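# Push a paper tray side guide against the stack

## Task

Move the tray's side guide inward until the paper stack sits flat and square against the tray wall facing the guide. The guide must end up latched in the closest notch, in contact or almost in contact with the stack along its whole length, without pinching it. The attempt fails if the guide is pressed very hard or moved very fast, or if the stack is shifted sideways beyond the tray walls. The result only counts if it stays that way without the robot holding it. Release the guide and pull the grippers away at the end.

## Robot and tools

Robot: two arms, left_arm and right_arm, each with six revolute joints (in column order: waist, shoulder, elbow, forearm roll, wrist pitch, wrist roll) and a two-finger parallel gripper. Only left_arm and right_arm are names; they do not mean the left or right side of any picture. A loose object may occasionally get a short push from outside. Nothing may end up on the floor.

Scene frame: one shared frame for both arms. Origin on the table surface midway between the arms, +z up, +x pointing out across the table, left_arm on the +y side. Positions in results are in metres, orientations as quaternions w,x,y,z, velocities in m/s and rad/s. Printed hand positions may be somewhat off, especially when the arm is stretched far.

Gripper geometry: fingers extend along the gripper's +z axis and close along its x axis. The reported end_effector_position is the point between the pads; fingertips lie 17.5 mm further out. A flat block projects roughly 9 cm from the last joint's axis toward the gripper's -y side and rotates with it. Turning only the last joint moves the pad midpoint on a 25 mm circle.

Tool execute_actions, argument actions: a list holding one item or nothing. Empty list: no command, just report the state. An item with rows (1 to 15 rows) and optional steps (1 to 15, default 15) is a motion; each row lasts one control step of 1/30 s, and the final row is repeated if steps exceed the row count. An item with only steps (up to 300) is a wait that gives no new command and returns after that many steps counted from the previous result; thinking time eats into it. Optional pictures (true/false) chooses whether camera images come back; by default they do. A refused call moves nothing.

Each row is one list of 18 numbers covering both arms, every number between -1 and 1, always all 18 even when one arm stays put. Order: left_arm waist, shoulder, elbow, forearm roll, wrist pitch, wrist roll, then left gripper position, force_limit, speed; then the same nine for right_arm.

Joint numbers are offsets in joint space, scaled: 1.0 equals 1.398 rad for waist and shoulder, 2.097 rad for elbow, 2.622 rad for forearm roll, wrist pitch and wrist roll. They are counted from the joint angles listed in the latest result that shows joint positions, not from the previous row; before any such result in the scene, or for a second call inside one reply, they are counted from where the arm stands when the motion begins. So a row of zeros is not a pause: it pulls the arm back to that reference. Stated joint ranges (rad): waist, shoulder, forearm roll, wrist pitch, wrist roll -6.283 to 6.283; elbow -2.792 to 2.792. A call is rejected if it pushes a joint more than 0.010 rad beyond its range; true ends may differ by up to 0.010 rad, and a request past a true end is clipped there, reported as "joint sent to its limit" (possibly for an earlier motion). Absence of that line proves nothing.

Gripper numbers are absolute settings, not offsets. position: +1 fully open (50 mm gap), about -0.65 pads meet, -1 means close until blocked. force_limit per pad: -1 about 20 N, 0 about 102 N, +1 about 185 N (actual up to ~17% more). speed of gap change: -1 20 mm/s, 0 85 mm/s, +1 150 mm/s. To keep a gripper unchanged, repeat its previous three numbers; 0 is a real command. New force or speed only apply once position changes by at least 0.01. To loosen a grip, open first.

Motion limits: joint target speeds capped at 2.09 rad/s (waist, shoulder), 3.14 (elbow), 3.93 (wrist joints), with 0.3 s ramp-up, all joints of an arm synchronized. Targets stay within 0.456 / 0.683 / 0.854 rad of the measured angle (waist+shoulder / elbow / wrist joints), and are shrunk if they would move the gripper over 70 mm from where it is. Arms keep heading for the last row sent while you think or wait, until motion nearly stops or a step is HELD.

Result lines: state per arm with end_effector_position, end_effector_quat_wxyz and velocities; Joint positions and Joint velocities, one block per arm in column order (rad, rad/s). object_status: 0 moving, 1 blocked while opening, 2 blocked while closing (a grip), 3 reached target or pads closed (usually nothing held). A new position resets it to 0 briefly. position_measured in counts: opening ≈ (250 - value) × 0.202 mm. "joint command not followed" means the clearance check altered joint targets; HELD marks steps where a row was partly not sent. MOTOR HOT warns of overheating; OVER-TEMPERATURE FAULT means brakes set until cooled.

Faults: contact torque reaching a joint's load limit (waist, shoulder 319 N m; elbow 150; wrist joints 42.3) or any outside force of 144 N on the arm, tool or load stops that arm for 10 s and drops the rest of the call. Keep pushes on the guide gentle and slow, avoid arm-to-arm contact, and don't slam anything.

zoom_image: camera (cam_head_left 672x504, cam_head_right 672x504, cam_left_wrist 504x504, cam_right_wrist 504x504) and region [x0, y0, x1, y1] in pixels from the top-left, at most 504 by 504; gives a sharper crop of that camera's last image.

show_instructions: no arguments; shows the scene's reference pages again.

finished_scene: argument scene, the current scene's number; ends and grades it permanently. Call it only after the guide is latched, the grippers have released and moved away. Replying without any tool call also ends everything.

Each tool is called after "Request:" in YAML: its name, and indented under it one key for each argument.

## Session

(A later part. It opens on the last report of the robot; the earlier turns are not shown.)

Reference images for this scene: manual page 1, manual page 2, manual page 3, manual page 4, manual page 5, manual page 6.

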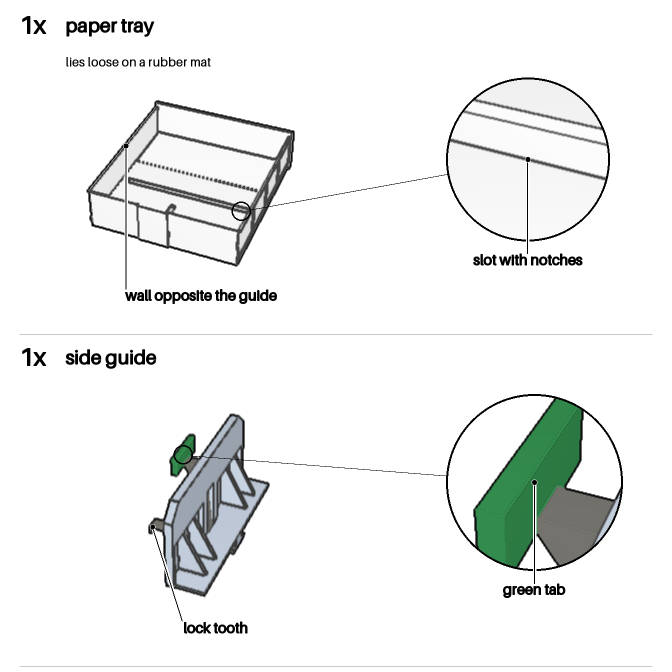

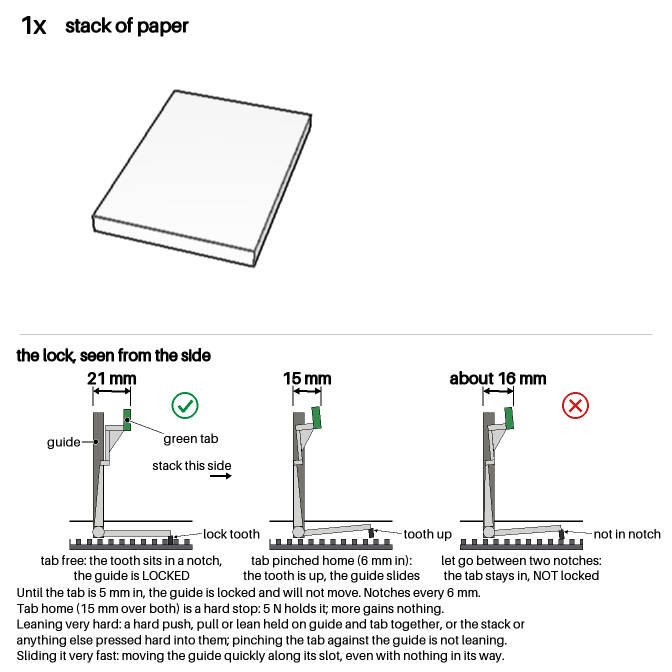

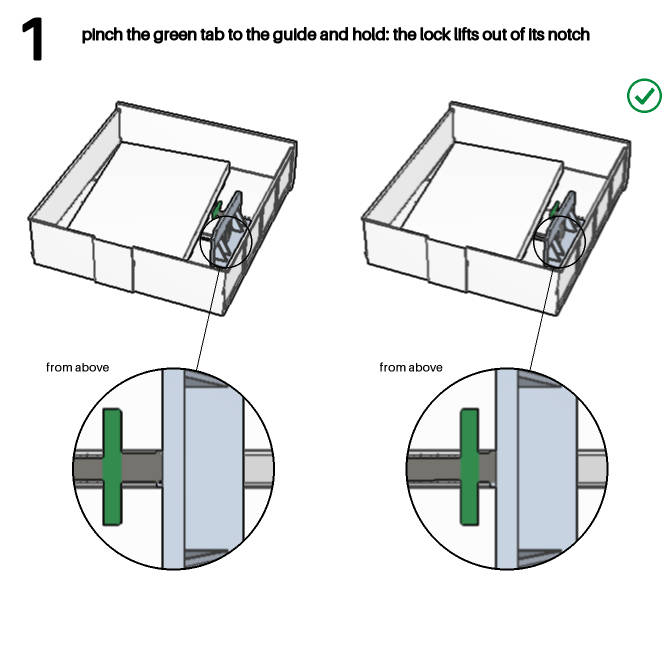

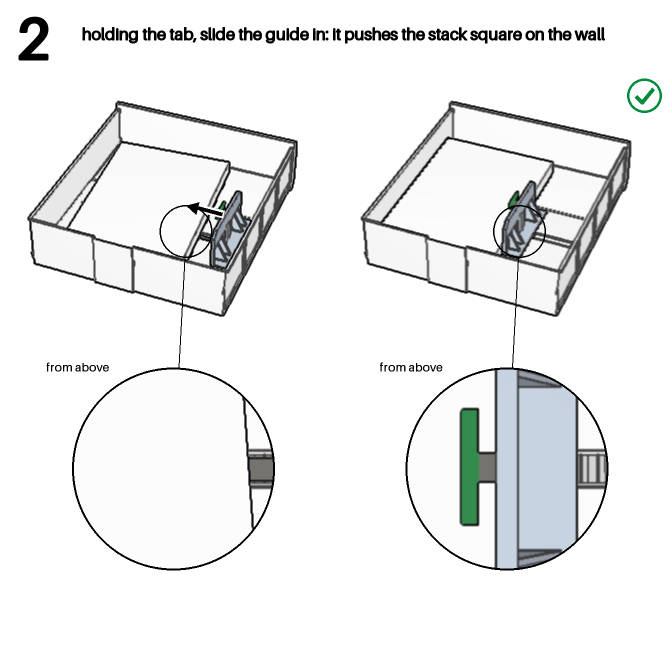

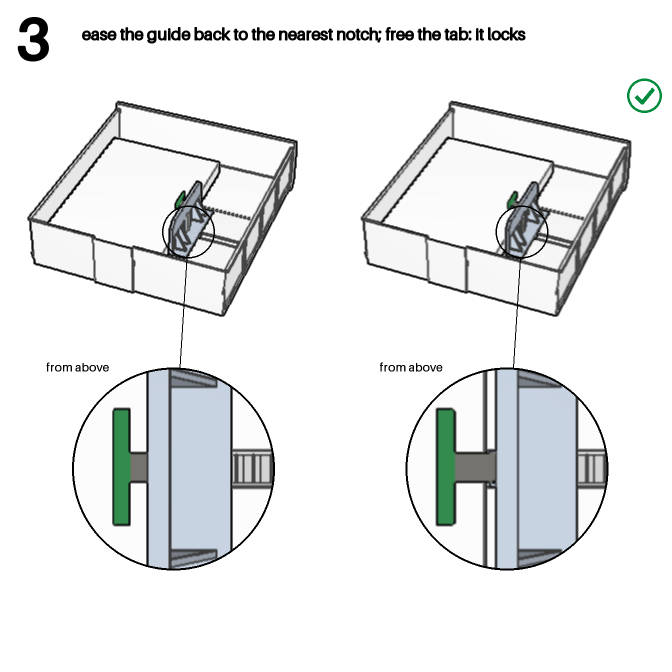

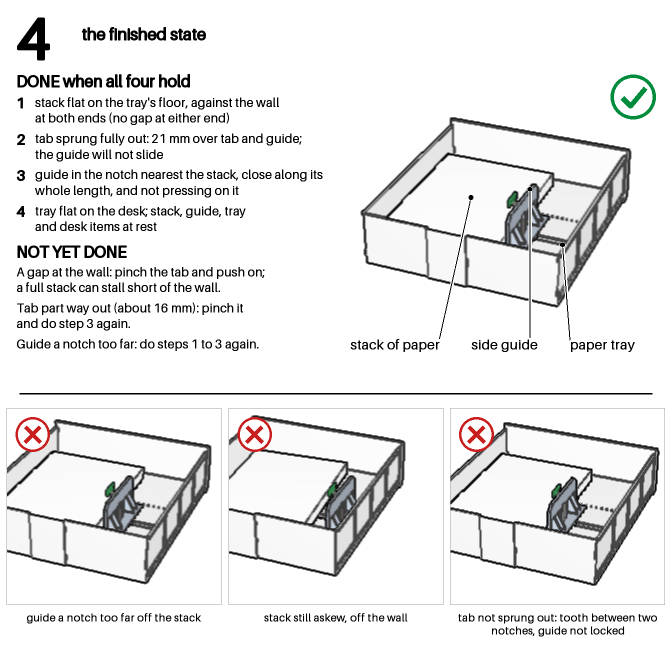

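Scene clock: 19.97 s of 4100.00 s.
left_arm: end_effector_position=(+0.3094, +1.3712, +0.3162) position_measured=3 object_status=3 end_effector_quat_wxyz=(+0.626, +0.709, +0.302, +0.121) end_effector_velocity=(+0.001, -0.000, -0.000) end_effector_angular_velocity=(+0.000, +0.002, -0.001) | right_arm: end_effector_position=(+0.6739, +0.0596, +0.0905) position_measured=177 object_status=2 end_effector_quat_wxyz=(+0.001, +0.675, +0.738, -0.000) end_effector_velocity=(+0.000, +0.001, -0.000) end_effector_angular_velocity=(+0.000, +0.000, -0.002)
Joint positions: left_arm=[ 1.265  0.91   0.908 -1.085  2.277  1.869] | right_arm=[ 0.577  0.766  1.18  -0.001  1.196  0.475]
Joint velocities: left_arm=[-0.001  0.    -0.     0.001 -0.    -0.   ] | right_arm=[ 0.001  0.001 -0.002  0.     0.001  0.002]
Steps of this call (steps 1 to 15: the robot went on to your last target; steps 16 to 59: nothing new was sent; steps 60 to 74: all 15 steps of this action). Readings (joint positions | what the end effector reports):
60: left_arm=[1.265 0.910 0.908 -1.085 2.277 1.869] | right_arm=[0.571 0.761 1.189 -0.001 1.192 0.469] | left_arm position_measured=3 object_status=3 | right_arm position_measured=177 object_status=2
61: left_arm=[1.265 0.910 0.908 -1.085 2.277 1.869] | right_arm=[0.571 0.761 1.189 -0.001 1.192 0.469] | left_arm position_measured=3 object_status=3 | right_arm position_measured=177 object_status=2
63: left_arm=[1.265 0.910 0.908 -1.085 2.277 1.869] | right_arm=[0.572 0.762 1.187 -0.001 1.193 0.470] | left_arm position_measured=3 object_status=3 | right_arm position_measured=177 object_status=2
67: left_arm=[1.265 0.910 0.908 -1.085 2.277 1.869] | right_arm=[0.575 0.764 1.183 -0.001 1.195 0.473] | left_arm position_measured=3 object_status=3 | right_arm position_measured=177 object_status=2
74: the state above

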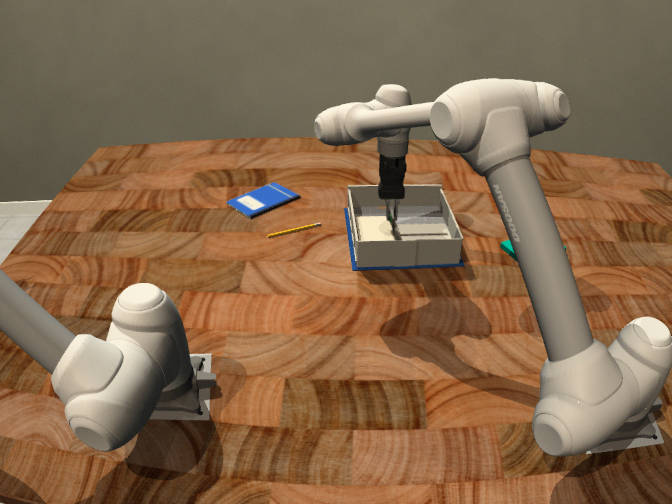

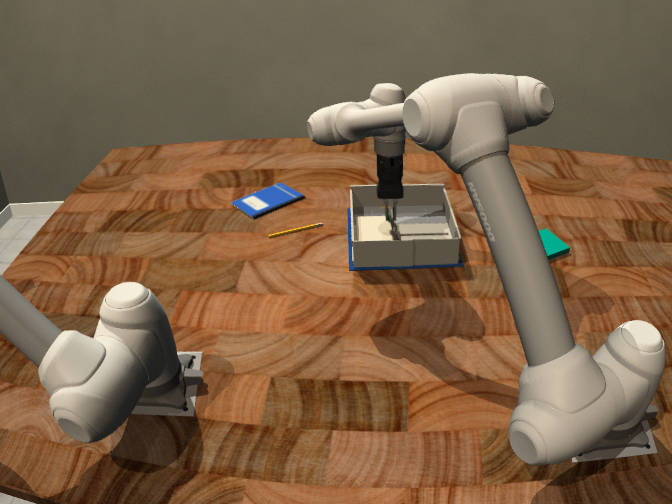

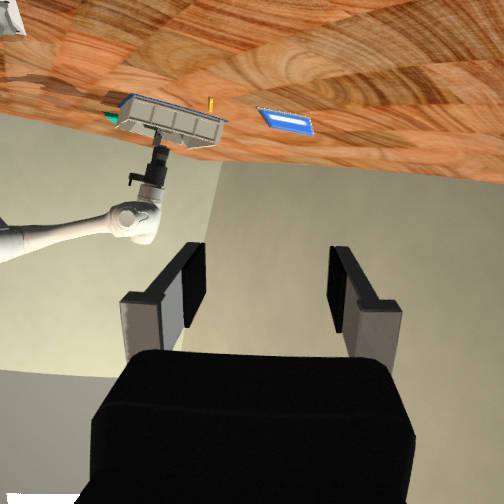

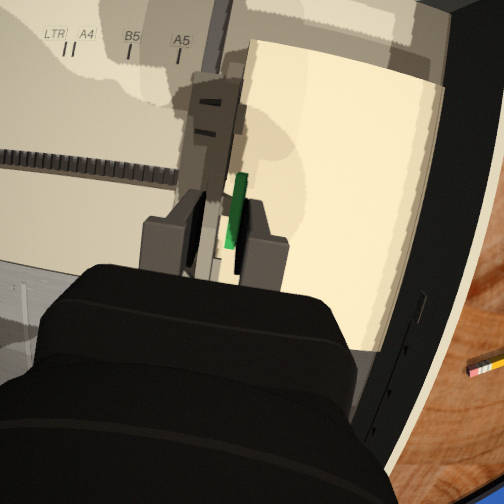

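Still a gap; 3.2 mm.

Request:
execute_actions:
  actions:
    - {"rows":[[0,0,0,0,0,0,1,0,0,0.00055,0.00045,-0.00055,0,0.0002,0.00029,-1,-0.9,-0.7],[0,0,0,0,0,0,1,0,0,0.00109,0.0009,-0.0011,0,0.0004,0.00058,-1,-0.9,-0.7],[0,0,0,0,0,0,1,0,0,0.00164,0.00135,-0.00165,0,0.0006,0.00087,-1,-0.9,-0.7],[0,0,0,0,0,0,1,0,0,0.00218,0.0018,-0.0022,0,0.0008,0.00116,-1,-0.9,-0.7]],"steps":13}

Request:
zoom_image:
  camera: "cam_right_wrist"
  region: [100, 0, 300, 200]

Scene clock: 21.70 s of 4100.00 s.
left_arm: end_effector_position=(+0.3094, +1.3712, +0.3162) position_measured=3 object_status=3 end_effector_quat_wxyz=(+0.626, +0.709, +0.302, +0.121) end_effector_velocity=(+0.000, -0.000, +0.000) end_effector_angular_velocity=(-0.000, -0.001, -0.002) | right_arm: end_effector_position=(+0.6736, +0.0628, +0.0905) position_measured=177 object_status=2 end_effector_quat_wxyz=(+0.001, +0.675, +0.738, -0.000) end_effector_velocity=(+0.000, +0.000, +0.000) end_effector_angular_velocity=(+0.000, -0.000, +0.000)
Joint positions: left_arm=[ 1.265  0.91   0.908 -1.085  2.277  1.869] | right_arm=[ 0.58   0.768  1.176 -0.001  1.198  0.478]
Joint velocities: left_arm=[-0.001 -0.    -0.    -0.     0.001  0.001] | right_arm=[ 0.     0.    -0.001  0.     0.001 -0.   ]
Steps of this call (steps 1 to 15: the robot went on to your last target; steps 16 to 39: nothing new was sent; steps 40 to 52: all 13 steps of this action). Readings (joint positions | what the end effector reports):
40: left_arm=[1.265 0.910 0.908 -1.085 2.277 1.869] | right_arm=[0.577 0.766 1.180 -0.001 1.196 0.475] | left_arm position_measured=3 object_status=3 | right_arm position_measured=177 object_status=2
41: left_arm=[1.265 0.910 0.908 -1.085 2.277 1.869] | right_arm=[0.577 0.766 1.180 -0.001 1.196 0.475] | left_arm position_measured=3 object_status=3 | right_arm position_measured=177 object_status=2
43: left_arm=[1.265 0.910 0.908 -1.085 2.277 1.869] | right_arm=[0.578 0.767 1.178 -0.001 1.197 0.476] | left_arm position_measured=3 object_status=3 | right_arm position_measured=177 object_status=2
47: left_arm=[1.265 0.910 0.908 -1.085 2.277 1.869] | right_arm=[0.579 0.768 1.176 -0.001 1.198 0.477] | left_arm position_measured=3 object_status=3 | right_arm position_measured=177 object_status=2
52: the state above

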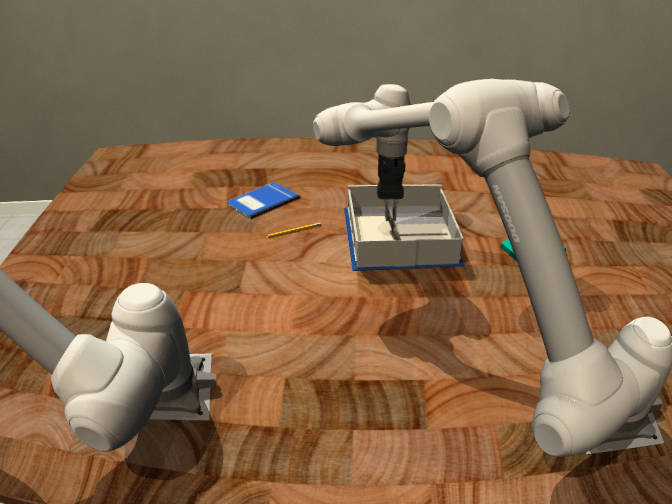

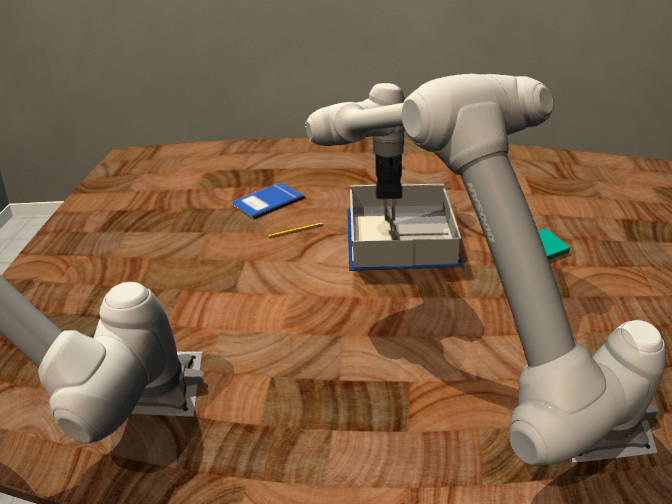

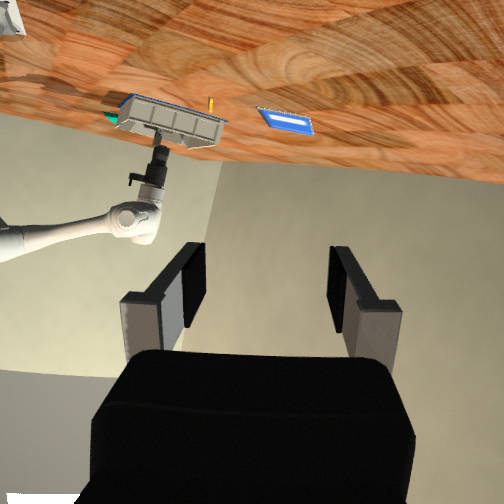

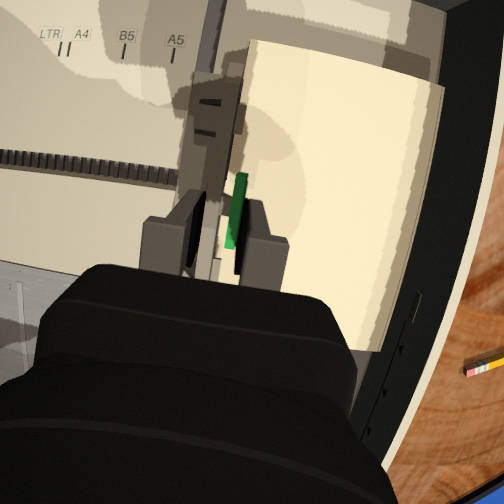

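Region (100, 0, 300, 200) of cam_right_wrist's 504x504 image, scaled by 2.520, with more detail than that image has.

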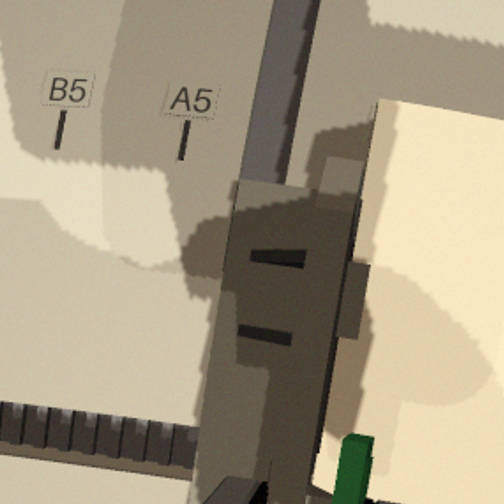

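Request:
execute_actions:
  actions:
    - {"rows":[[0,0,0,0,0,0,1,0,0,0.00055,0.00045,-0.00055,0,0.0002,0.00029,-1,-0.9,-0.7],[0,0,0,0,0,0,1,0,0,0.00055,0.00045,-0.00055,0,0.0002,0.00029,-1,-0.9,-0.7],[0,0,0,0,0,0,1,0,0,0.00109,0.0009,-0.0011,0,0.0004,0.00058,-1,-0.9,-0.7],[0,0,0,0,0,0,1,0,0,0.00136,0.00112,-0.00138,0,0.0005,0.00073,-1,-0.9,-0.7]],"steps":13}

Request:
zoom_image:
  camera: "cam_right_wrist"
  region: [100, 0, 300, 200]

Scene clock: 23.13 s of 4100.00 s.
left_arm: end_effector_position=(+0.3094, +1.3712, +0.3162) position_measured=3 object_status=3 end_effector_quat_wxyz=(+0.626, +0.709, +0.302, +0.121) end_effector_velocity=(+0.001, -0.000, +0.001) end_effector_angular_velocity=(+0.000, -0.000, -0.001) | right_arm: end_effector_position=(+0.6734, +0.0648, +0.0906) position_measured=177 object_status=2 end_effector_quat_wxyz=(+0.001, +0.675, +0.738, -0.000) end_effector_velocity=(-0.001, +0.000, -0.001) end_effector_angular_velocity=(-0.001, +0.001, +0.000)
Joint positions: left_arm=[ 1.265  0.91   0.908 -1.085  2.277  1.869] | right_arm=[ 0.582  0.77   1.173 -0.001  1.2    0.48 ]
Joint velocities: left_arm=[-0.001 -0.    -0.001 -0.001  0.    -0.001] | right_arm=[ 0.001  0.001  0.001 -0.    -0.     0.   ]
Steps of this call (steps 1 to 15: the robot went on to your last target; steps 16 to 30: nothing new was sent; steps 31 to 43: all 13 steps of this action). Readings (joint positions | what the end effector reports):
31: left_arm=[1.265 0.910 0.908 -1.085 2.277 1.869] | right_arm=[0.580 0.768 1.176 -0.001 1.198 0.478] | left_arm position_measured=3 object_status=3 | right_arm position_measured=177 object_status=2
32: left_arm=[1.265 0.910 0.908 -1.085 2.277 1.869] | right_arm=[0.580 0.769 1.175 -0.001 1.198 0.478] | left_arm position_measured=3 object_status=3 | right_arm position_measured=177 object_status=2
34: left_arm=[1.265 0.910 0.908 -1.085 2.277 1.869] | right_arm=[0.580 0.769 1.174 -0.001 1.199 0.479] | left_arm position_measured=3 object_status=3 | right_arm position_measured=177 object_status=2
38: left_arm=[1.265 0.910 0.908 -1.085 2.277 1.869] | right_arm=[0.581 0.770 1.173 -0.001 1.199 0.479] | left_arm position_measured=3 object_status=3 | right_arm position_measured=177 object_status=2
43: the state above

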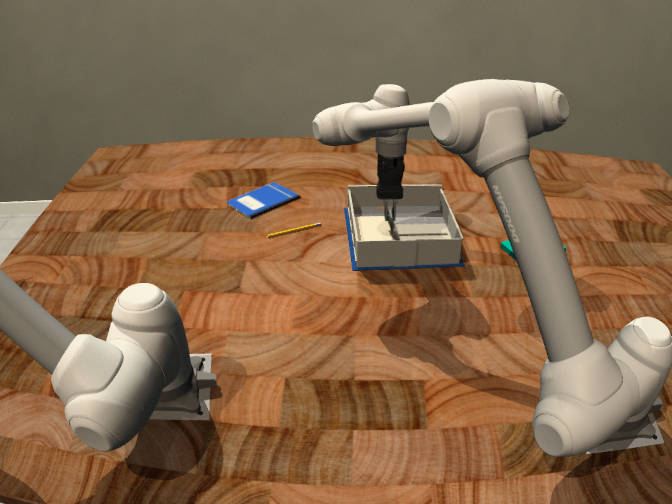

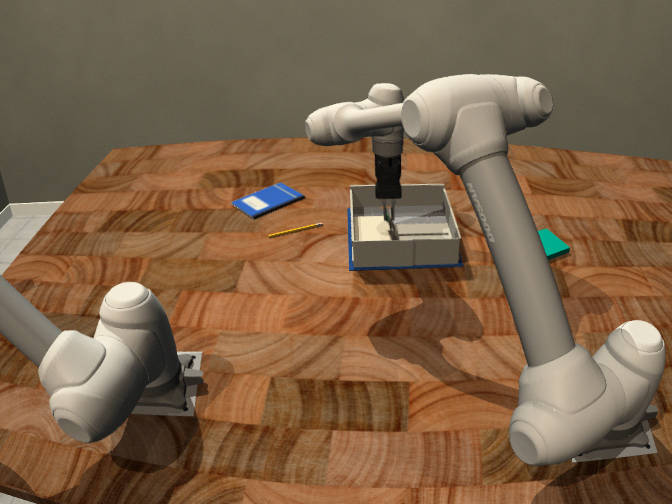

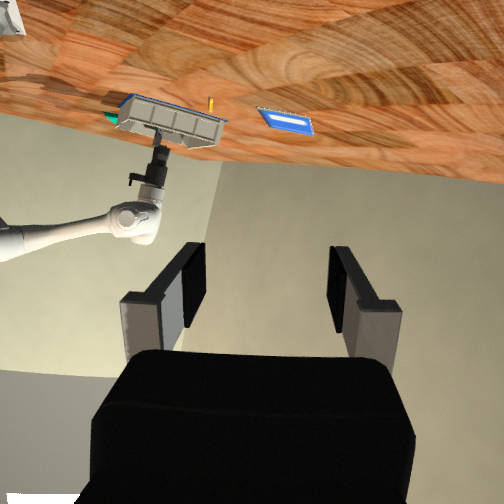

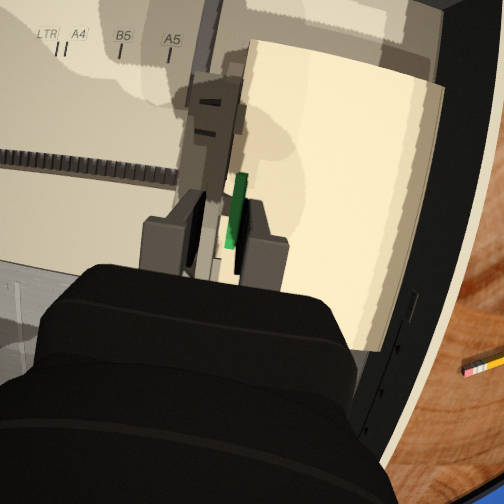

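Region (100, 0, 300, 200) of cam_right_wrist's 504x504 image, scaled by 2.520, with more detail than that image has.

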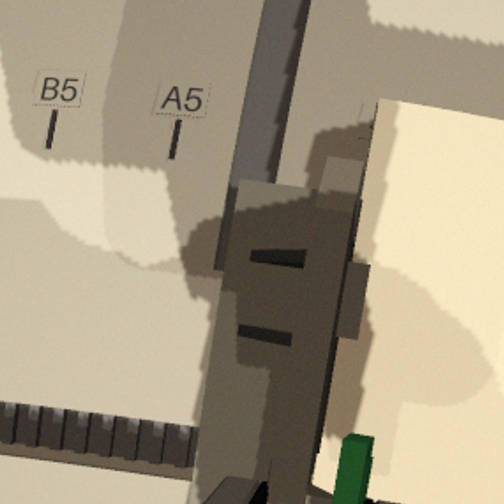

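Request:
execute_actions:
  actions:
    - {"rows":[[0,0,0,0,0,0,1,0,0,0.00055,0.00045,-0.00055,0,0.0002,0.00029,-1,-0.9,-0.7],[0,0,0,0,0,0,1,0,0,0.00055,0.00045,-0.00055,0,0.0002,0.00029,-1,-0.9,-0.7],[0,0,0,0,0,0,1,0,0,0.00109,0.0009,-0.0011,0,0.0004,0.00058,-1,-0.9,-0.7]],"steps":13}

Request:
zoom_image:
  camera: "cam_right_wrist"
  region: [100, 0, 300, 200]

Scene clock: 24.80 s of 4100.00 s.
left_arm: end_effector_position=(+0.3094, +1.3712, +0.3162) position_measured=3 object_status=3 end_effector_quat_wxyz=(+0.626, +0.709, +0.302, +0.121) end_effector_velocity=(+0.000, -0.000, -0.000) end_effector_angular_velocity=(-0.001, -0.001, +0.000) | right_arm: end_effector_position=(+0.6732, +0.0664, +0.0906) position_measured=177 object_status=2 end_effector_quat_wxyz=(+0.001, +0.675, +0.738, -0.000) end_effector_velocity=(-0.000, -0.000, -0.000) end_effector_angular_velocity=(-0.000, +0.001, -0.001)
Joint positions: left_arm=[ 1.265  0.91   0.908 -1.085  2.277  1.869] | right_arm=[ 0.583  0.771  1.17  -0.001  1.201  0.481]
Joint velocities: left_arm=[ 0.     0.     0.001 -0.001  0.     0.   ] | right_arm=[-0.     0.     0.001  0.001  0.     0.   ]
Steps of this call (steps 1 to 15: the robot went on to your last target; steps 16 to 37: nothing new was sent; steps 38 to 50: all 13 steps of this action). Readings (joint positions | what the end effector reports):
38: left_arm=[1.265 0.910 0.908 -1.085 2.277 1.869] | right_arm=[0.582 0.770 1.173 -0.001 1.200 0.480] | left_arm position_measured=3 object_status=3 | right_arm position_measured=177 object_status=2
39: left_arm=[1.265 0.910 0.908 -1.085 2.277 1.869] | right_arm=[0.582 0.770 1.172 -0.001 1.200 0.480] | left_arm position_measured=3 object_status=3 | right_arm position_measured=177 object_status=2
41: left_arm=[1.265 0.910 0.908 -1.085 2.277 1.869] | right_arm=[0.582 0.770 1.172 -0.001 1.200 0.480] | left_arm position_measured=3 object_status=3 | right_arm position_measured=177 object_status=2
45: left_arm=[1.265 0.910 0.908 -1.085 2.277 1.869] | right_arm=[0.583 0.771 1.171 -0.001 1.201 0.481] | left_arm position_measured=3 object_status=3 | right_arm position_measured=177 object_status=2
50: the state above

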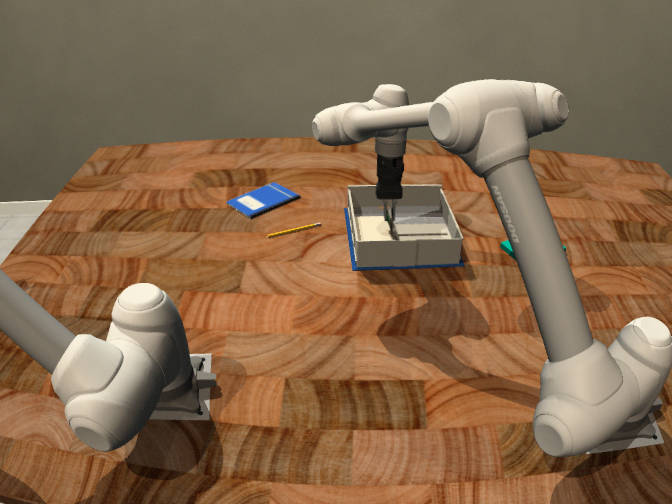

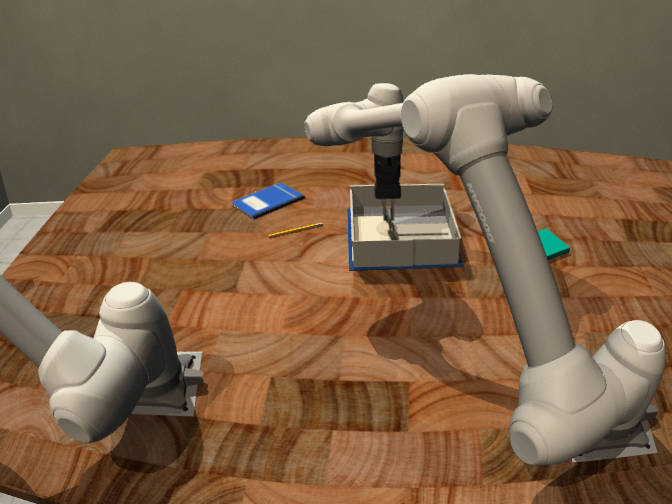

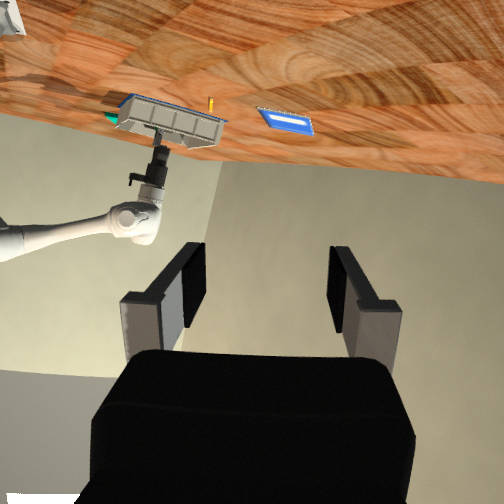

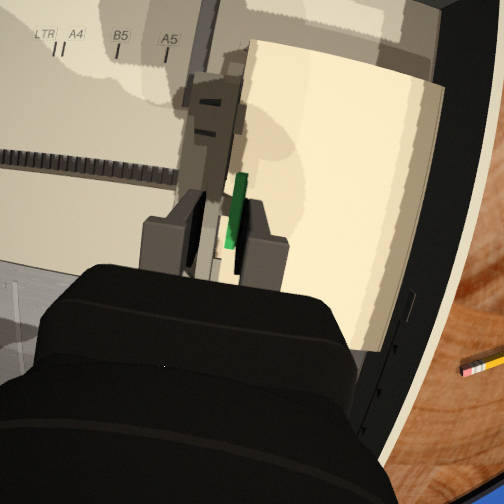

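Region (100, 0, 300, 200) of cam_right_wrist's 504x504 image, scaled by 2.520, with more detail than that image has.

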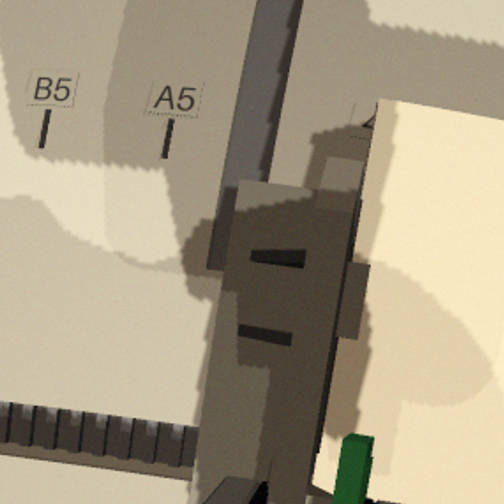

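Request:
execute_actions:
  actions:
    - {"rows":[[0,0,0,0,0,0,1,0,0,0.00055,0.00045,-0.00055,0,0.0002,0.00029,-1,-0.9,-0.7],[0,0,0,0,0,0,1,0,0,0.00055,0.00045,-0.00055,0,0.0002,0.00029,-1,-0.9,-0.7],[0,0,0,0,0,0,1,0,0,0.00109,0.0009,-0.0011,0,0.0004,0.00058,-1,-0.9,-0.7],[0,0,0,0,0,0,1,0,0,0.00136,0.00112,-0.00138,0,0.0005,0.00073,-1,-0.9,-0.7]],"steps":13}

Request:
zoom_image:
  camera: "cam_right_wrist"
  region: [100, 0, 300, 200]

Scene clock: 26.43 s of 4100.00 s.
left_arm: end_effector_position=(+0.3094, +1.3712, +0.3162) position_measured=3 object_status=3 end_effector_quat_wxyz=(+0.626, +0.709, +0.302, +0.121) end_effector_velocity=(-0.000, -0.000, -0.000) end_effector_angular_velocity=(-0.001, -0.000, +0.000) | right_arm: end_effector_position=(+0.6730, +0.0684, +0.0906) position_measured=177 object_status=2 end_effector_quat_wxyz=(+0.001, +0.675, +0.738, -0.000) end_effector_velocity=(+0.000, +0.000, +0.000) end_effector_angular_velocity=(+0.000, +0.000, +0.000)
Joint positions: left_arm=[ 1.265  0.91   0.908 -1.085  2.277  1.869] | right_arm=[ 0.585  0.773  1.168 -0.001  1.202  0.483]
Joint velocities: left_arm=[ 0.    -0.     0.001 -0.     0.     0.   ] | right_arm=[-0.     0.    -0.001  0.     0.    -0.001]
Steps of this call (steps 1 to 15: the robot went on to your last target; steps 16 to 36: nothing new was sent; steps 37 to 49: all 13 steps of this action). Readings (joint positions | what the end effector reports):
37: left_arm=[1.265 0.910 0.908 -1.085 2.277 1.869] | right_arm=[0.583 0.771 1.170 -0.001 1.201 0.481] | left_arm position_measured=3 object_status=3 | right_arm position_measured=177 object_status=2
38: left_arm=[1.265 0.910 0.908 -1.085 2.277 1.869] | right_arm=[0.583 0.771 1.170 -0.001 1.201 0.481] | left_arm position_measured=3 object_status=3 | right_arm position_measured=177 object_status=2
40: left_arm=[1.265 0.910 0.908 -1.085 2.277 1.869] | right_arm=[0.584 0.772 1.169 -0.001 1.201 0.482] | left_arm position_measured=3 object_status=3 | right_arm position_measured=177 object_status=2
44: left_arm=[1.265 0.910 0.908 -1.085 2.277 1.869] | right_arm=[0.585 0.773 1.168 -0.001 1.202 0.483] | left_arm position_measured=3 object_status=3 | right_arm position_measured=177 object_status=2
49: the state above

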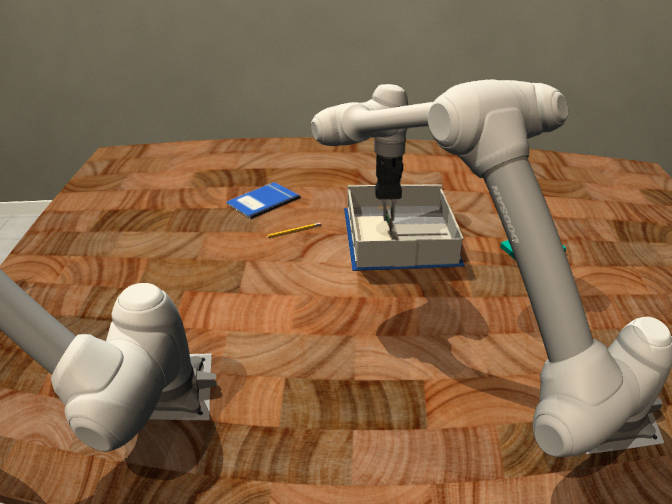

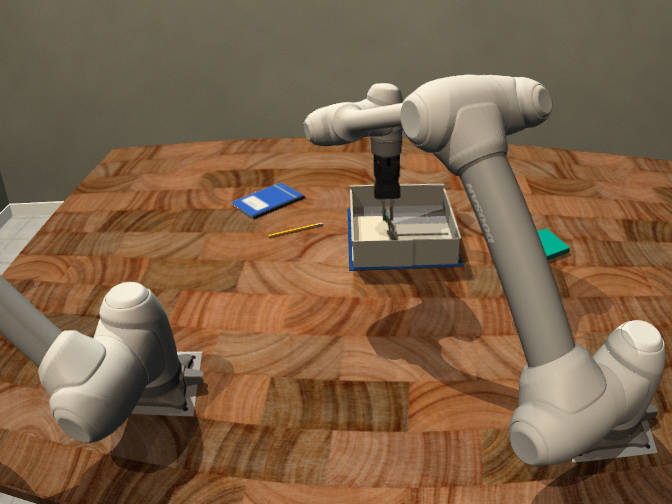

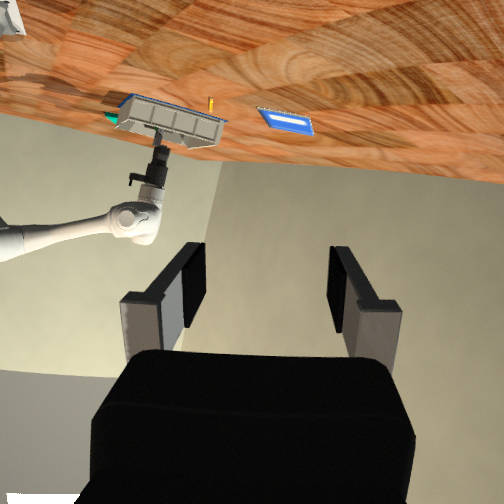

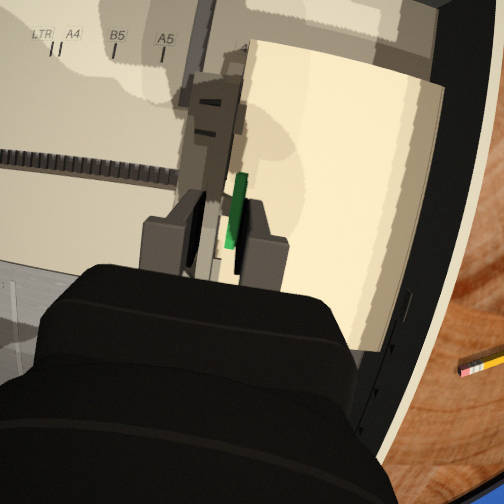

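Region (100, 0, 300, 200) of cam_right_wrist's 504x504 image, scaled by 2.520, with more detail than that image has.

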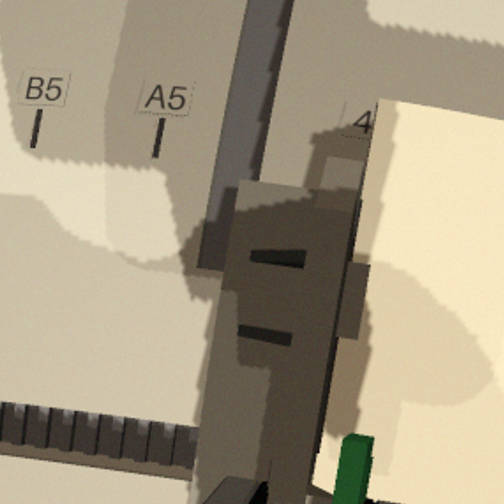

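Request:
execute_actions:
  actions:
    - {"rows":[[0,0,0,0,0,0,1,0,0,0.00034,0.00028,-0.00034,0,0.00012,0.00018,-1,-0.9,-0.7],[0,0,0,0,0,0,1,0,0,0.00055,0.00045,-0.00055,0,0.0002,0.00029,-1,-0.9,-0.7],[0,0,0,0,0,0,1,0,0,0.00089,0.00073,-0.00089,0,0.00032,0.00047,-1,-0.9,-0.7]],"steps":13}

Request:
zoom_image:
  camera: "cam_right_wrist"
  region: [100, 0, 300, 200]

Scene clock: 27.67 s of 4100.00 s.
left_arm: end_effector_position=(+0.3094, +1.3712, +0.3162) position_measured=3 object_status=3 end_effector_quat_wxyz=(+0.626, +0.709, +0.302, +0.121) end_effector_velocity=(+0.002, -0.001, -0.000) end_effector_angular_velocity=(+0.001, +0.000, -0.002) | right_arm: end_effector_position=(+0.6729, +0.0696, +0.0906) position_measured=177 object_status=2 end_effector_quat_wxyz=(+0.001, +0.675, +0.738, -0.000) end_effector_velocity=(+0.001, +0.001, +0.001) end_effector_angular_velocity=(+0.001, -0.001, +0.000)
Joint positions: left_arm=[ 1.265  0.91   0.908 -1.085  2.277  1.869] | right_arm=[ 0.586  0.774  1.166 -0.002  1.203  0.484]
Joint velocities: left_arm=[-0.002 -0.    -0.     0.    -0.001 -0.   ] | right_arm=[ 0.     0.001 -0.002  0.    -0.    -0.   ]
Steps of this call (steps 1 to 15: the robot went on to your last target; steps 16 to 24: nothing new was sent; steps 25 to 37: all 13 steps of this action). Readings (joint positions | what the end effector reports):
25: left_arm=[1.265 0.910 0.908 -1.085 2.277 1.869] | right_arm=[0.585 0.773 1.168 -0.001 1.202 0.483] | left_arm position_measured=3 object_status=3 | right_arm position_measured=177 object_status=2
26: left_arm=[1.265 0.910 0.908 -1.085 2.277 1.869] | right_arm=[0.585 0.773 1.167 -0.001 1.202 0.483] | left_arm position_measured=3 object_status=3 | right_arm position_measured=177 object_status=2
28: left_arm=[1.265 0.910 0.908 -1.085 2.277 1.869] | right_arm=[0.586 0.773 1.167 -0.001 1.202 0.484] | left_arm position_measured=3 object_status=3 | right_arm position_measured=177 object_status=2
32: left_arm=[1.265 0.910 0.908 -1.085 2.277 1.869] | right_arm=[0.586 0.774 1.166 -0.002 1.203 0.484] | left_arm position_measured=3 object_status=3 | right_arm position_measured=177 object_status=2
37: the state above

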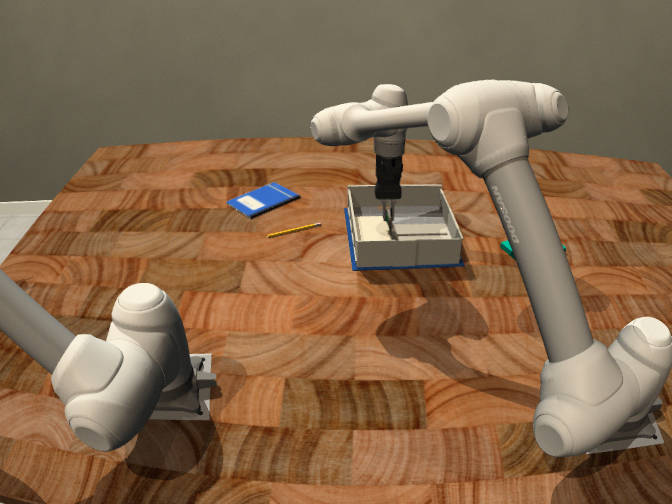

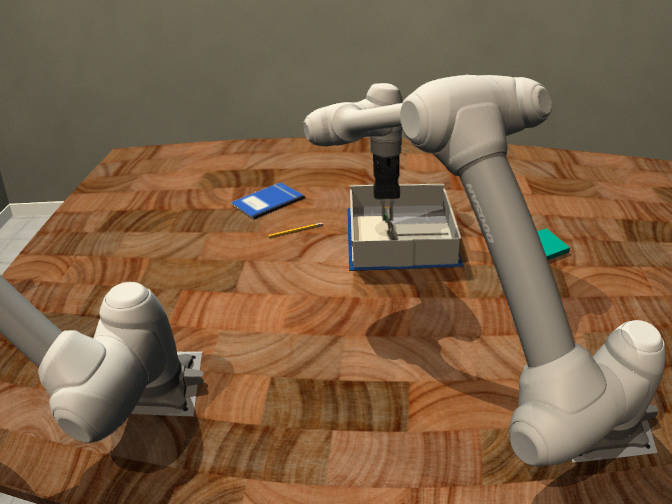

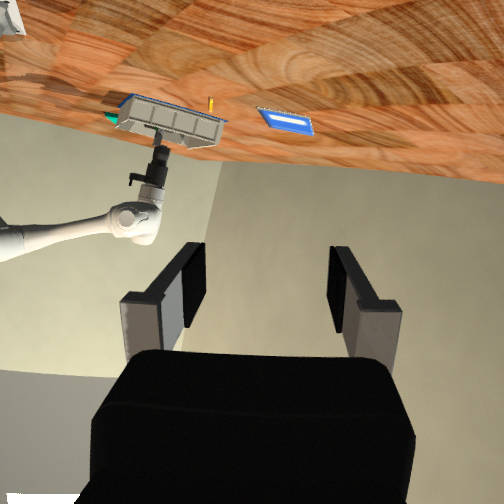

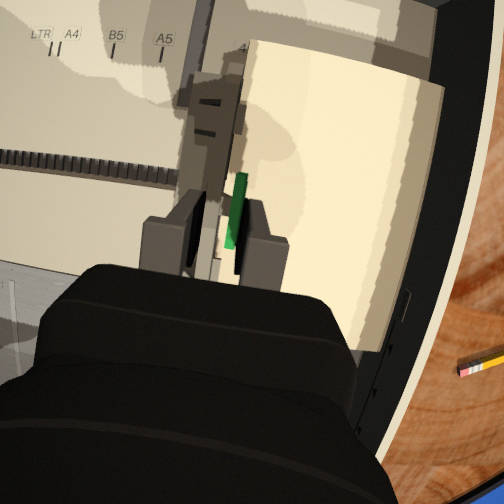

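Region (100, 0, 300, 200) of cam_right_wrist's 504x504 image, scaled by 2.520, with more detail than that image has.

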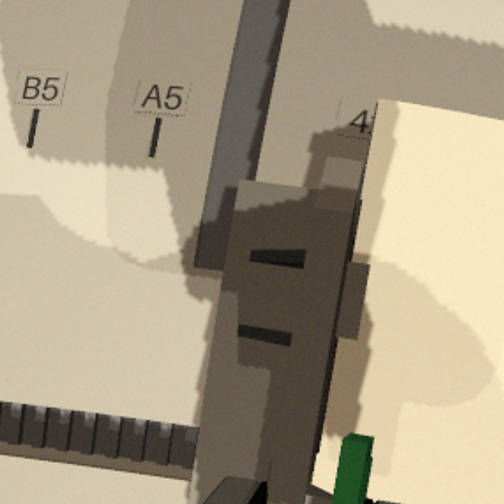

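Request:
execute_actions:
  actions:
    - {"rows":[[0,0,0,0,0,0,1,0,0,-0.00055,-0.00045,0.00055,0,-0.0002,-0.00029,-1,-0.9,-0.7],[0,0,0,0,0,0,1,0,0,-0.00109,-0.0009,0.0011,0,-0.0004,-0.00058,-1,-0.9,-0.7],[0,0,0,0,0,0,1,0,0,-0.00164,-0.00135,0.00165,0,-0.0006,-0.00087,-1,-0.9,-0.7],[0,0,0,0,0,0,1,0,0,-0.00218,-0.0018,0.0022,0,-0.0008,-0.00116,-1,-0.9,-0.7]],"steps":13}
  pictures: false

Request:
execute_actions:
  actions:
    - {"rows":[[0,0,0,0,0,0,1,0,0,0,0,0,0,0,0,0.68,-1,-0.3]]}

Scene clock: 29.57 s of 4100.00 s.
left_arm: end_effector_position=(+0.3094, +1.3712, +0.3162) position_measured=3 object_status=3 end_effector_quat_wxyz=(+0.626, +0.709, +0.302, +0.121) end_effector_velocity=(-0.000, +0.000, -0.000) end_effector_angular_velocity=(+0.000, +0.000, +0.001) | right_arm: end_effector_position=(+0.6731, +0.0665, +0.0905) position_measured=177 object_status=2 end_effector_quat_wxyz=(+0.001, +0.675, +0.738, -0.001) end_effector_velocity=(+0.001, -0.000, +0.001) end_effector_angular_velocity=(+0.001, -0.002, -0.001)
Joint positions: left_arm=[ 1.265  0.91   0.908 -1.085  2.277  1.869] | right_arm=[ 0.583  0.771  1.17  -0.001  1.201  0.481]
Joint velocities: left_arm=[ 0.  0. -0. -0. -0. -0.] | right_arm=[-0.001 -0.001 -0.001 -0.    -0.    -0.   ]
Steps of this call (steps 1 to 15: the robot went on to your last target; steps 16 to 44: nothing new was sent; steps 45 to 57: all 13 steps of this action). Readings (joint positions | what the end effector reports):
45: left_arm=[1.265 0.910 0.908 -1.085 2.277 1.869] | right_arm=[0.586 0.774 1.166 -0.001 1.203 0.484] | left_arm position_measured=3 object_status=3 | right_arm position_measured=177 object_status=2
46: left_arm=[1.265 0.910 0.908 -1.085 2.277 1.869] | right_arm=[0.586 0.774 1.166 -0.001 1.203 0.484] | left_arm position_measured=3 object_status=3 | right_arm position_measured=177 object_status=2
48: left_arm=[1.265 0.910 0.908 -1.085 2.277 1.869] | right_arm=[0.586 0.773 1.167 -0.001 1.202 0.483] | left_arm position_measured=3 object_status=3 | right_arm position_measured=177 object_status=2
52: left_arm=[1.265 0.910 0.908 -1.085 2.277 1.869] | right_arm=[0.584 0.772 1.170 -0.001 1.201 0.482] | left_arm position_measured=3 object_status=3 | right_arm position_measured=177 object_status=2
57: the state above

Scene clock: 30.07 s of 4100.00 s.
left_arm: end_effector_position=(+0.3094, +1.3712, +0.3162) position_measured=3 object_status=3 end_effector_quat_wxyz=(+0.626, +0.709, +0.302, +0.121) end_effector_velocity=(+0.000, -0.000, -0.000) end_effector_angular_velocity=(+0.000, -0.000, +0.000) | right_arm: end_effector_position=(+0.6731, +0.0664, +0.0905) position_measured=51 object_status=0 end_effector_quat_wxyz=(+0.001, +0.675, +0.738, -0.001) end_effector_velocity=(+0.001, +0.001, +0.001) end_effector_angular_velocity=(+0.002, -0.003, -0.000)
Joint positions: left_arm=[ 1.265  0.91   0.908 -1.085  2.277  1.869] | right_arm=[ 0.583  0.771  1.17  -0.002  1.201  0.481]
Joint velocities: left_arm=[-0. -0.  0. -0. -0.  0.] | right_arm=[-0.    -0.    -0.002 -0.    -0.001  0.   ]
Steps of this call (steps 1 to 15: all 15 steps of this action). Readings (joint positions | what the end effector reports):
1: left_arm=[1.265 0.910 0.908 -1.085 2.277 1.869] | right_arm=[0.583 0.771 1.170 -0.002 1.201 0.481] | left_arm position_measured=3 object_status=3 | right_arm position_measured=173 object_status=0
2: left_arm=[1.265 0.910 0.908 -1.085 2.277 1.869] | right_arm=[0.583 0.771 1.170 -0.002 1.201 0.481] | left_arm position_measured=3 object_status=3 | right_arm position_measured=162 object_status=0
4: left_arm=[1.265 0.910 0.908 -1.085 2.277 1.869] | right_arm=[0.583 0.771 1.171 -0.002 1.201 0.481] | left_arm position_measured=3 object_status=3 | right_arm position_measured=141 object_status=0
8: left_arm=[1.265 0.910 0.908 -1.085 2.277 1.869] | right_arm=[0.583 0.771 1.171 -0.002 1.201 0.481] | left_arm position_measured=3 object_status=3 | right_arm position_measured=98 object_status=0
15: the state above

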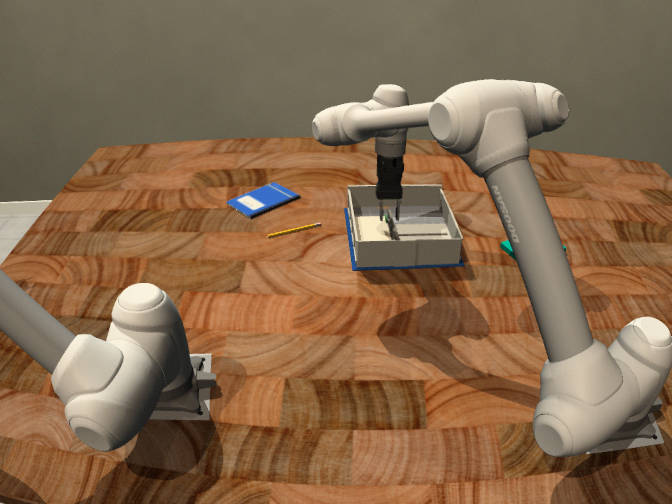

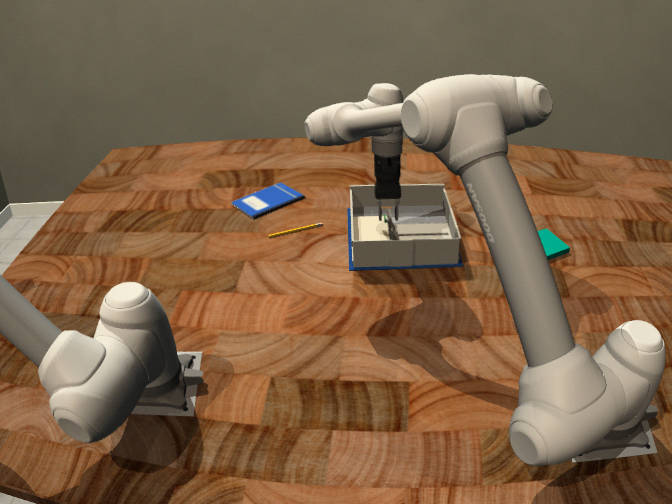

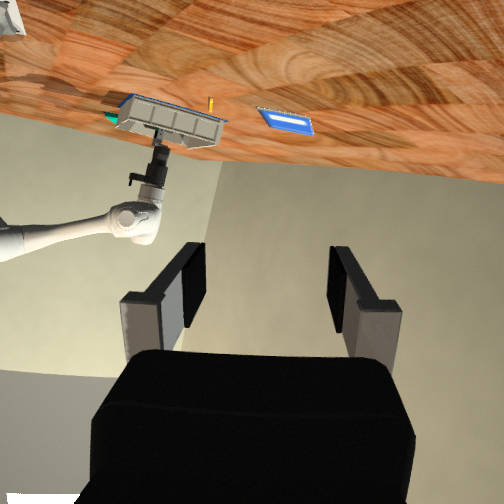

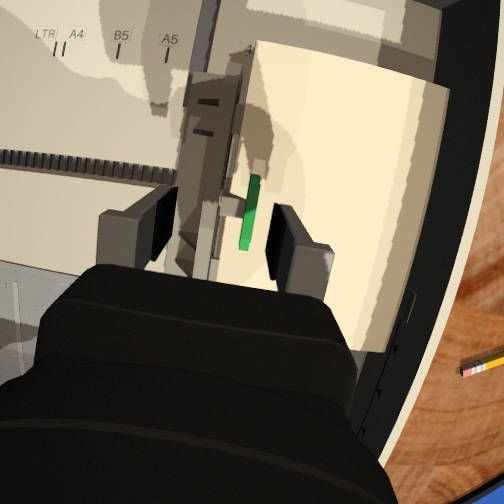

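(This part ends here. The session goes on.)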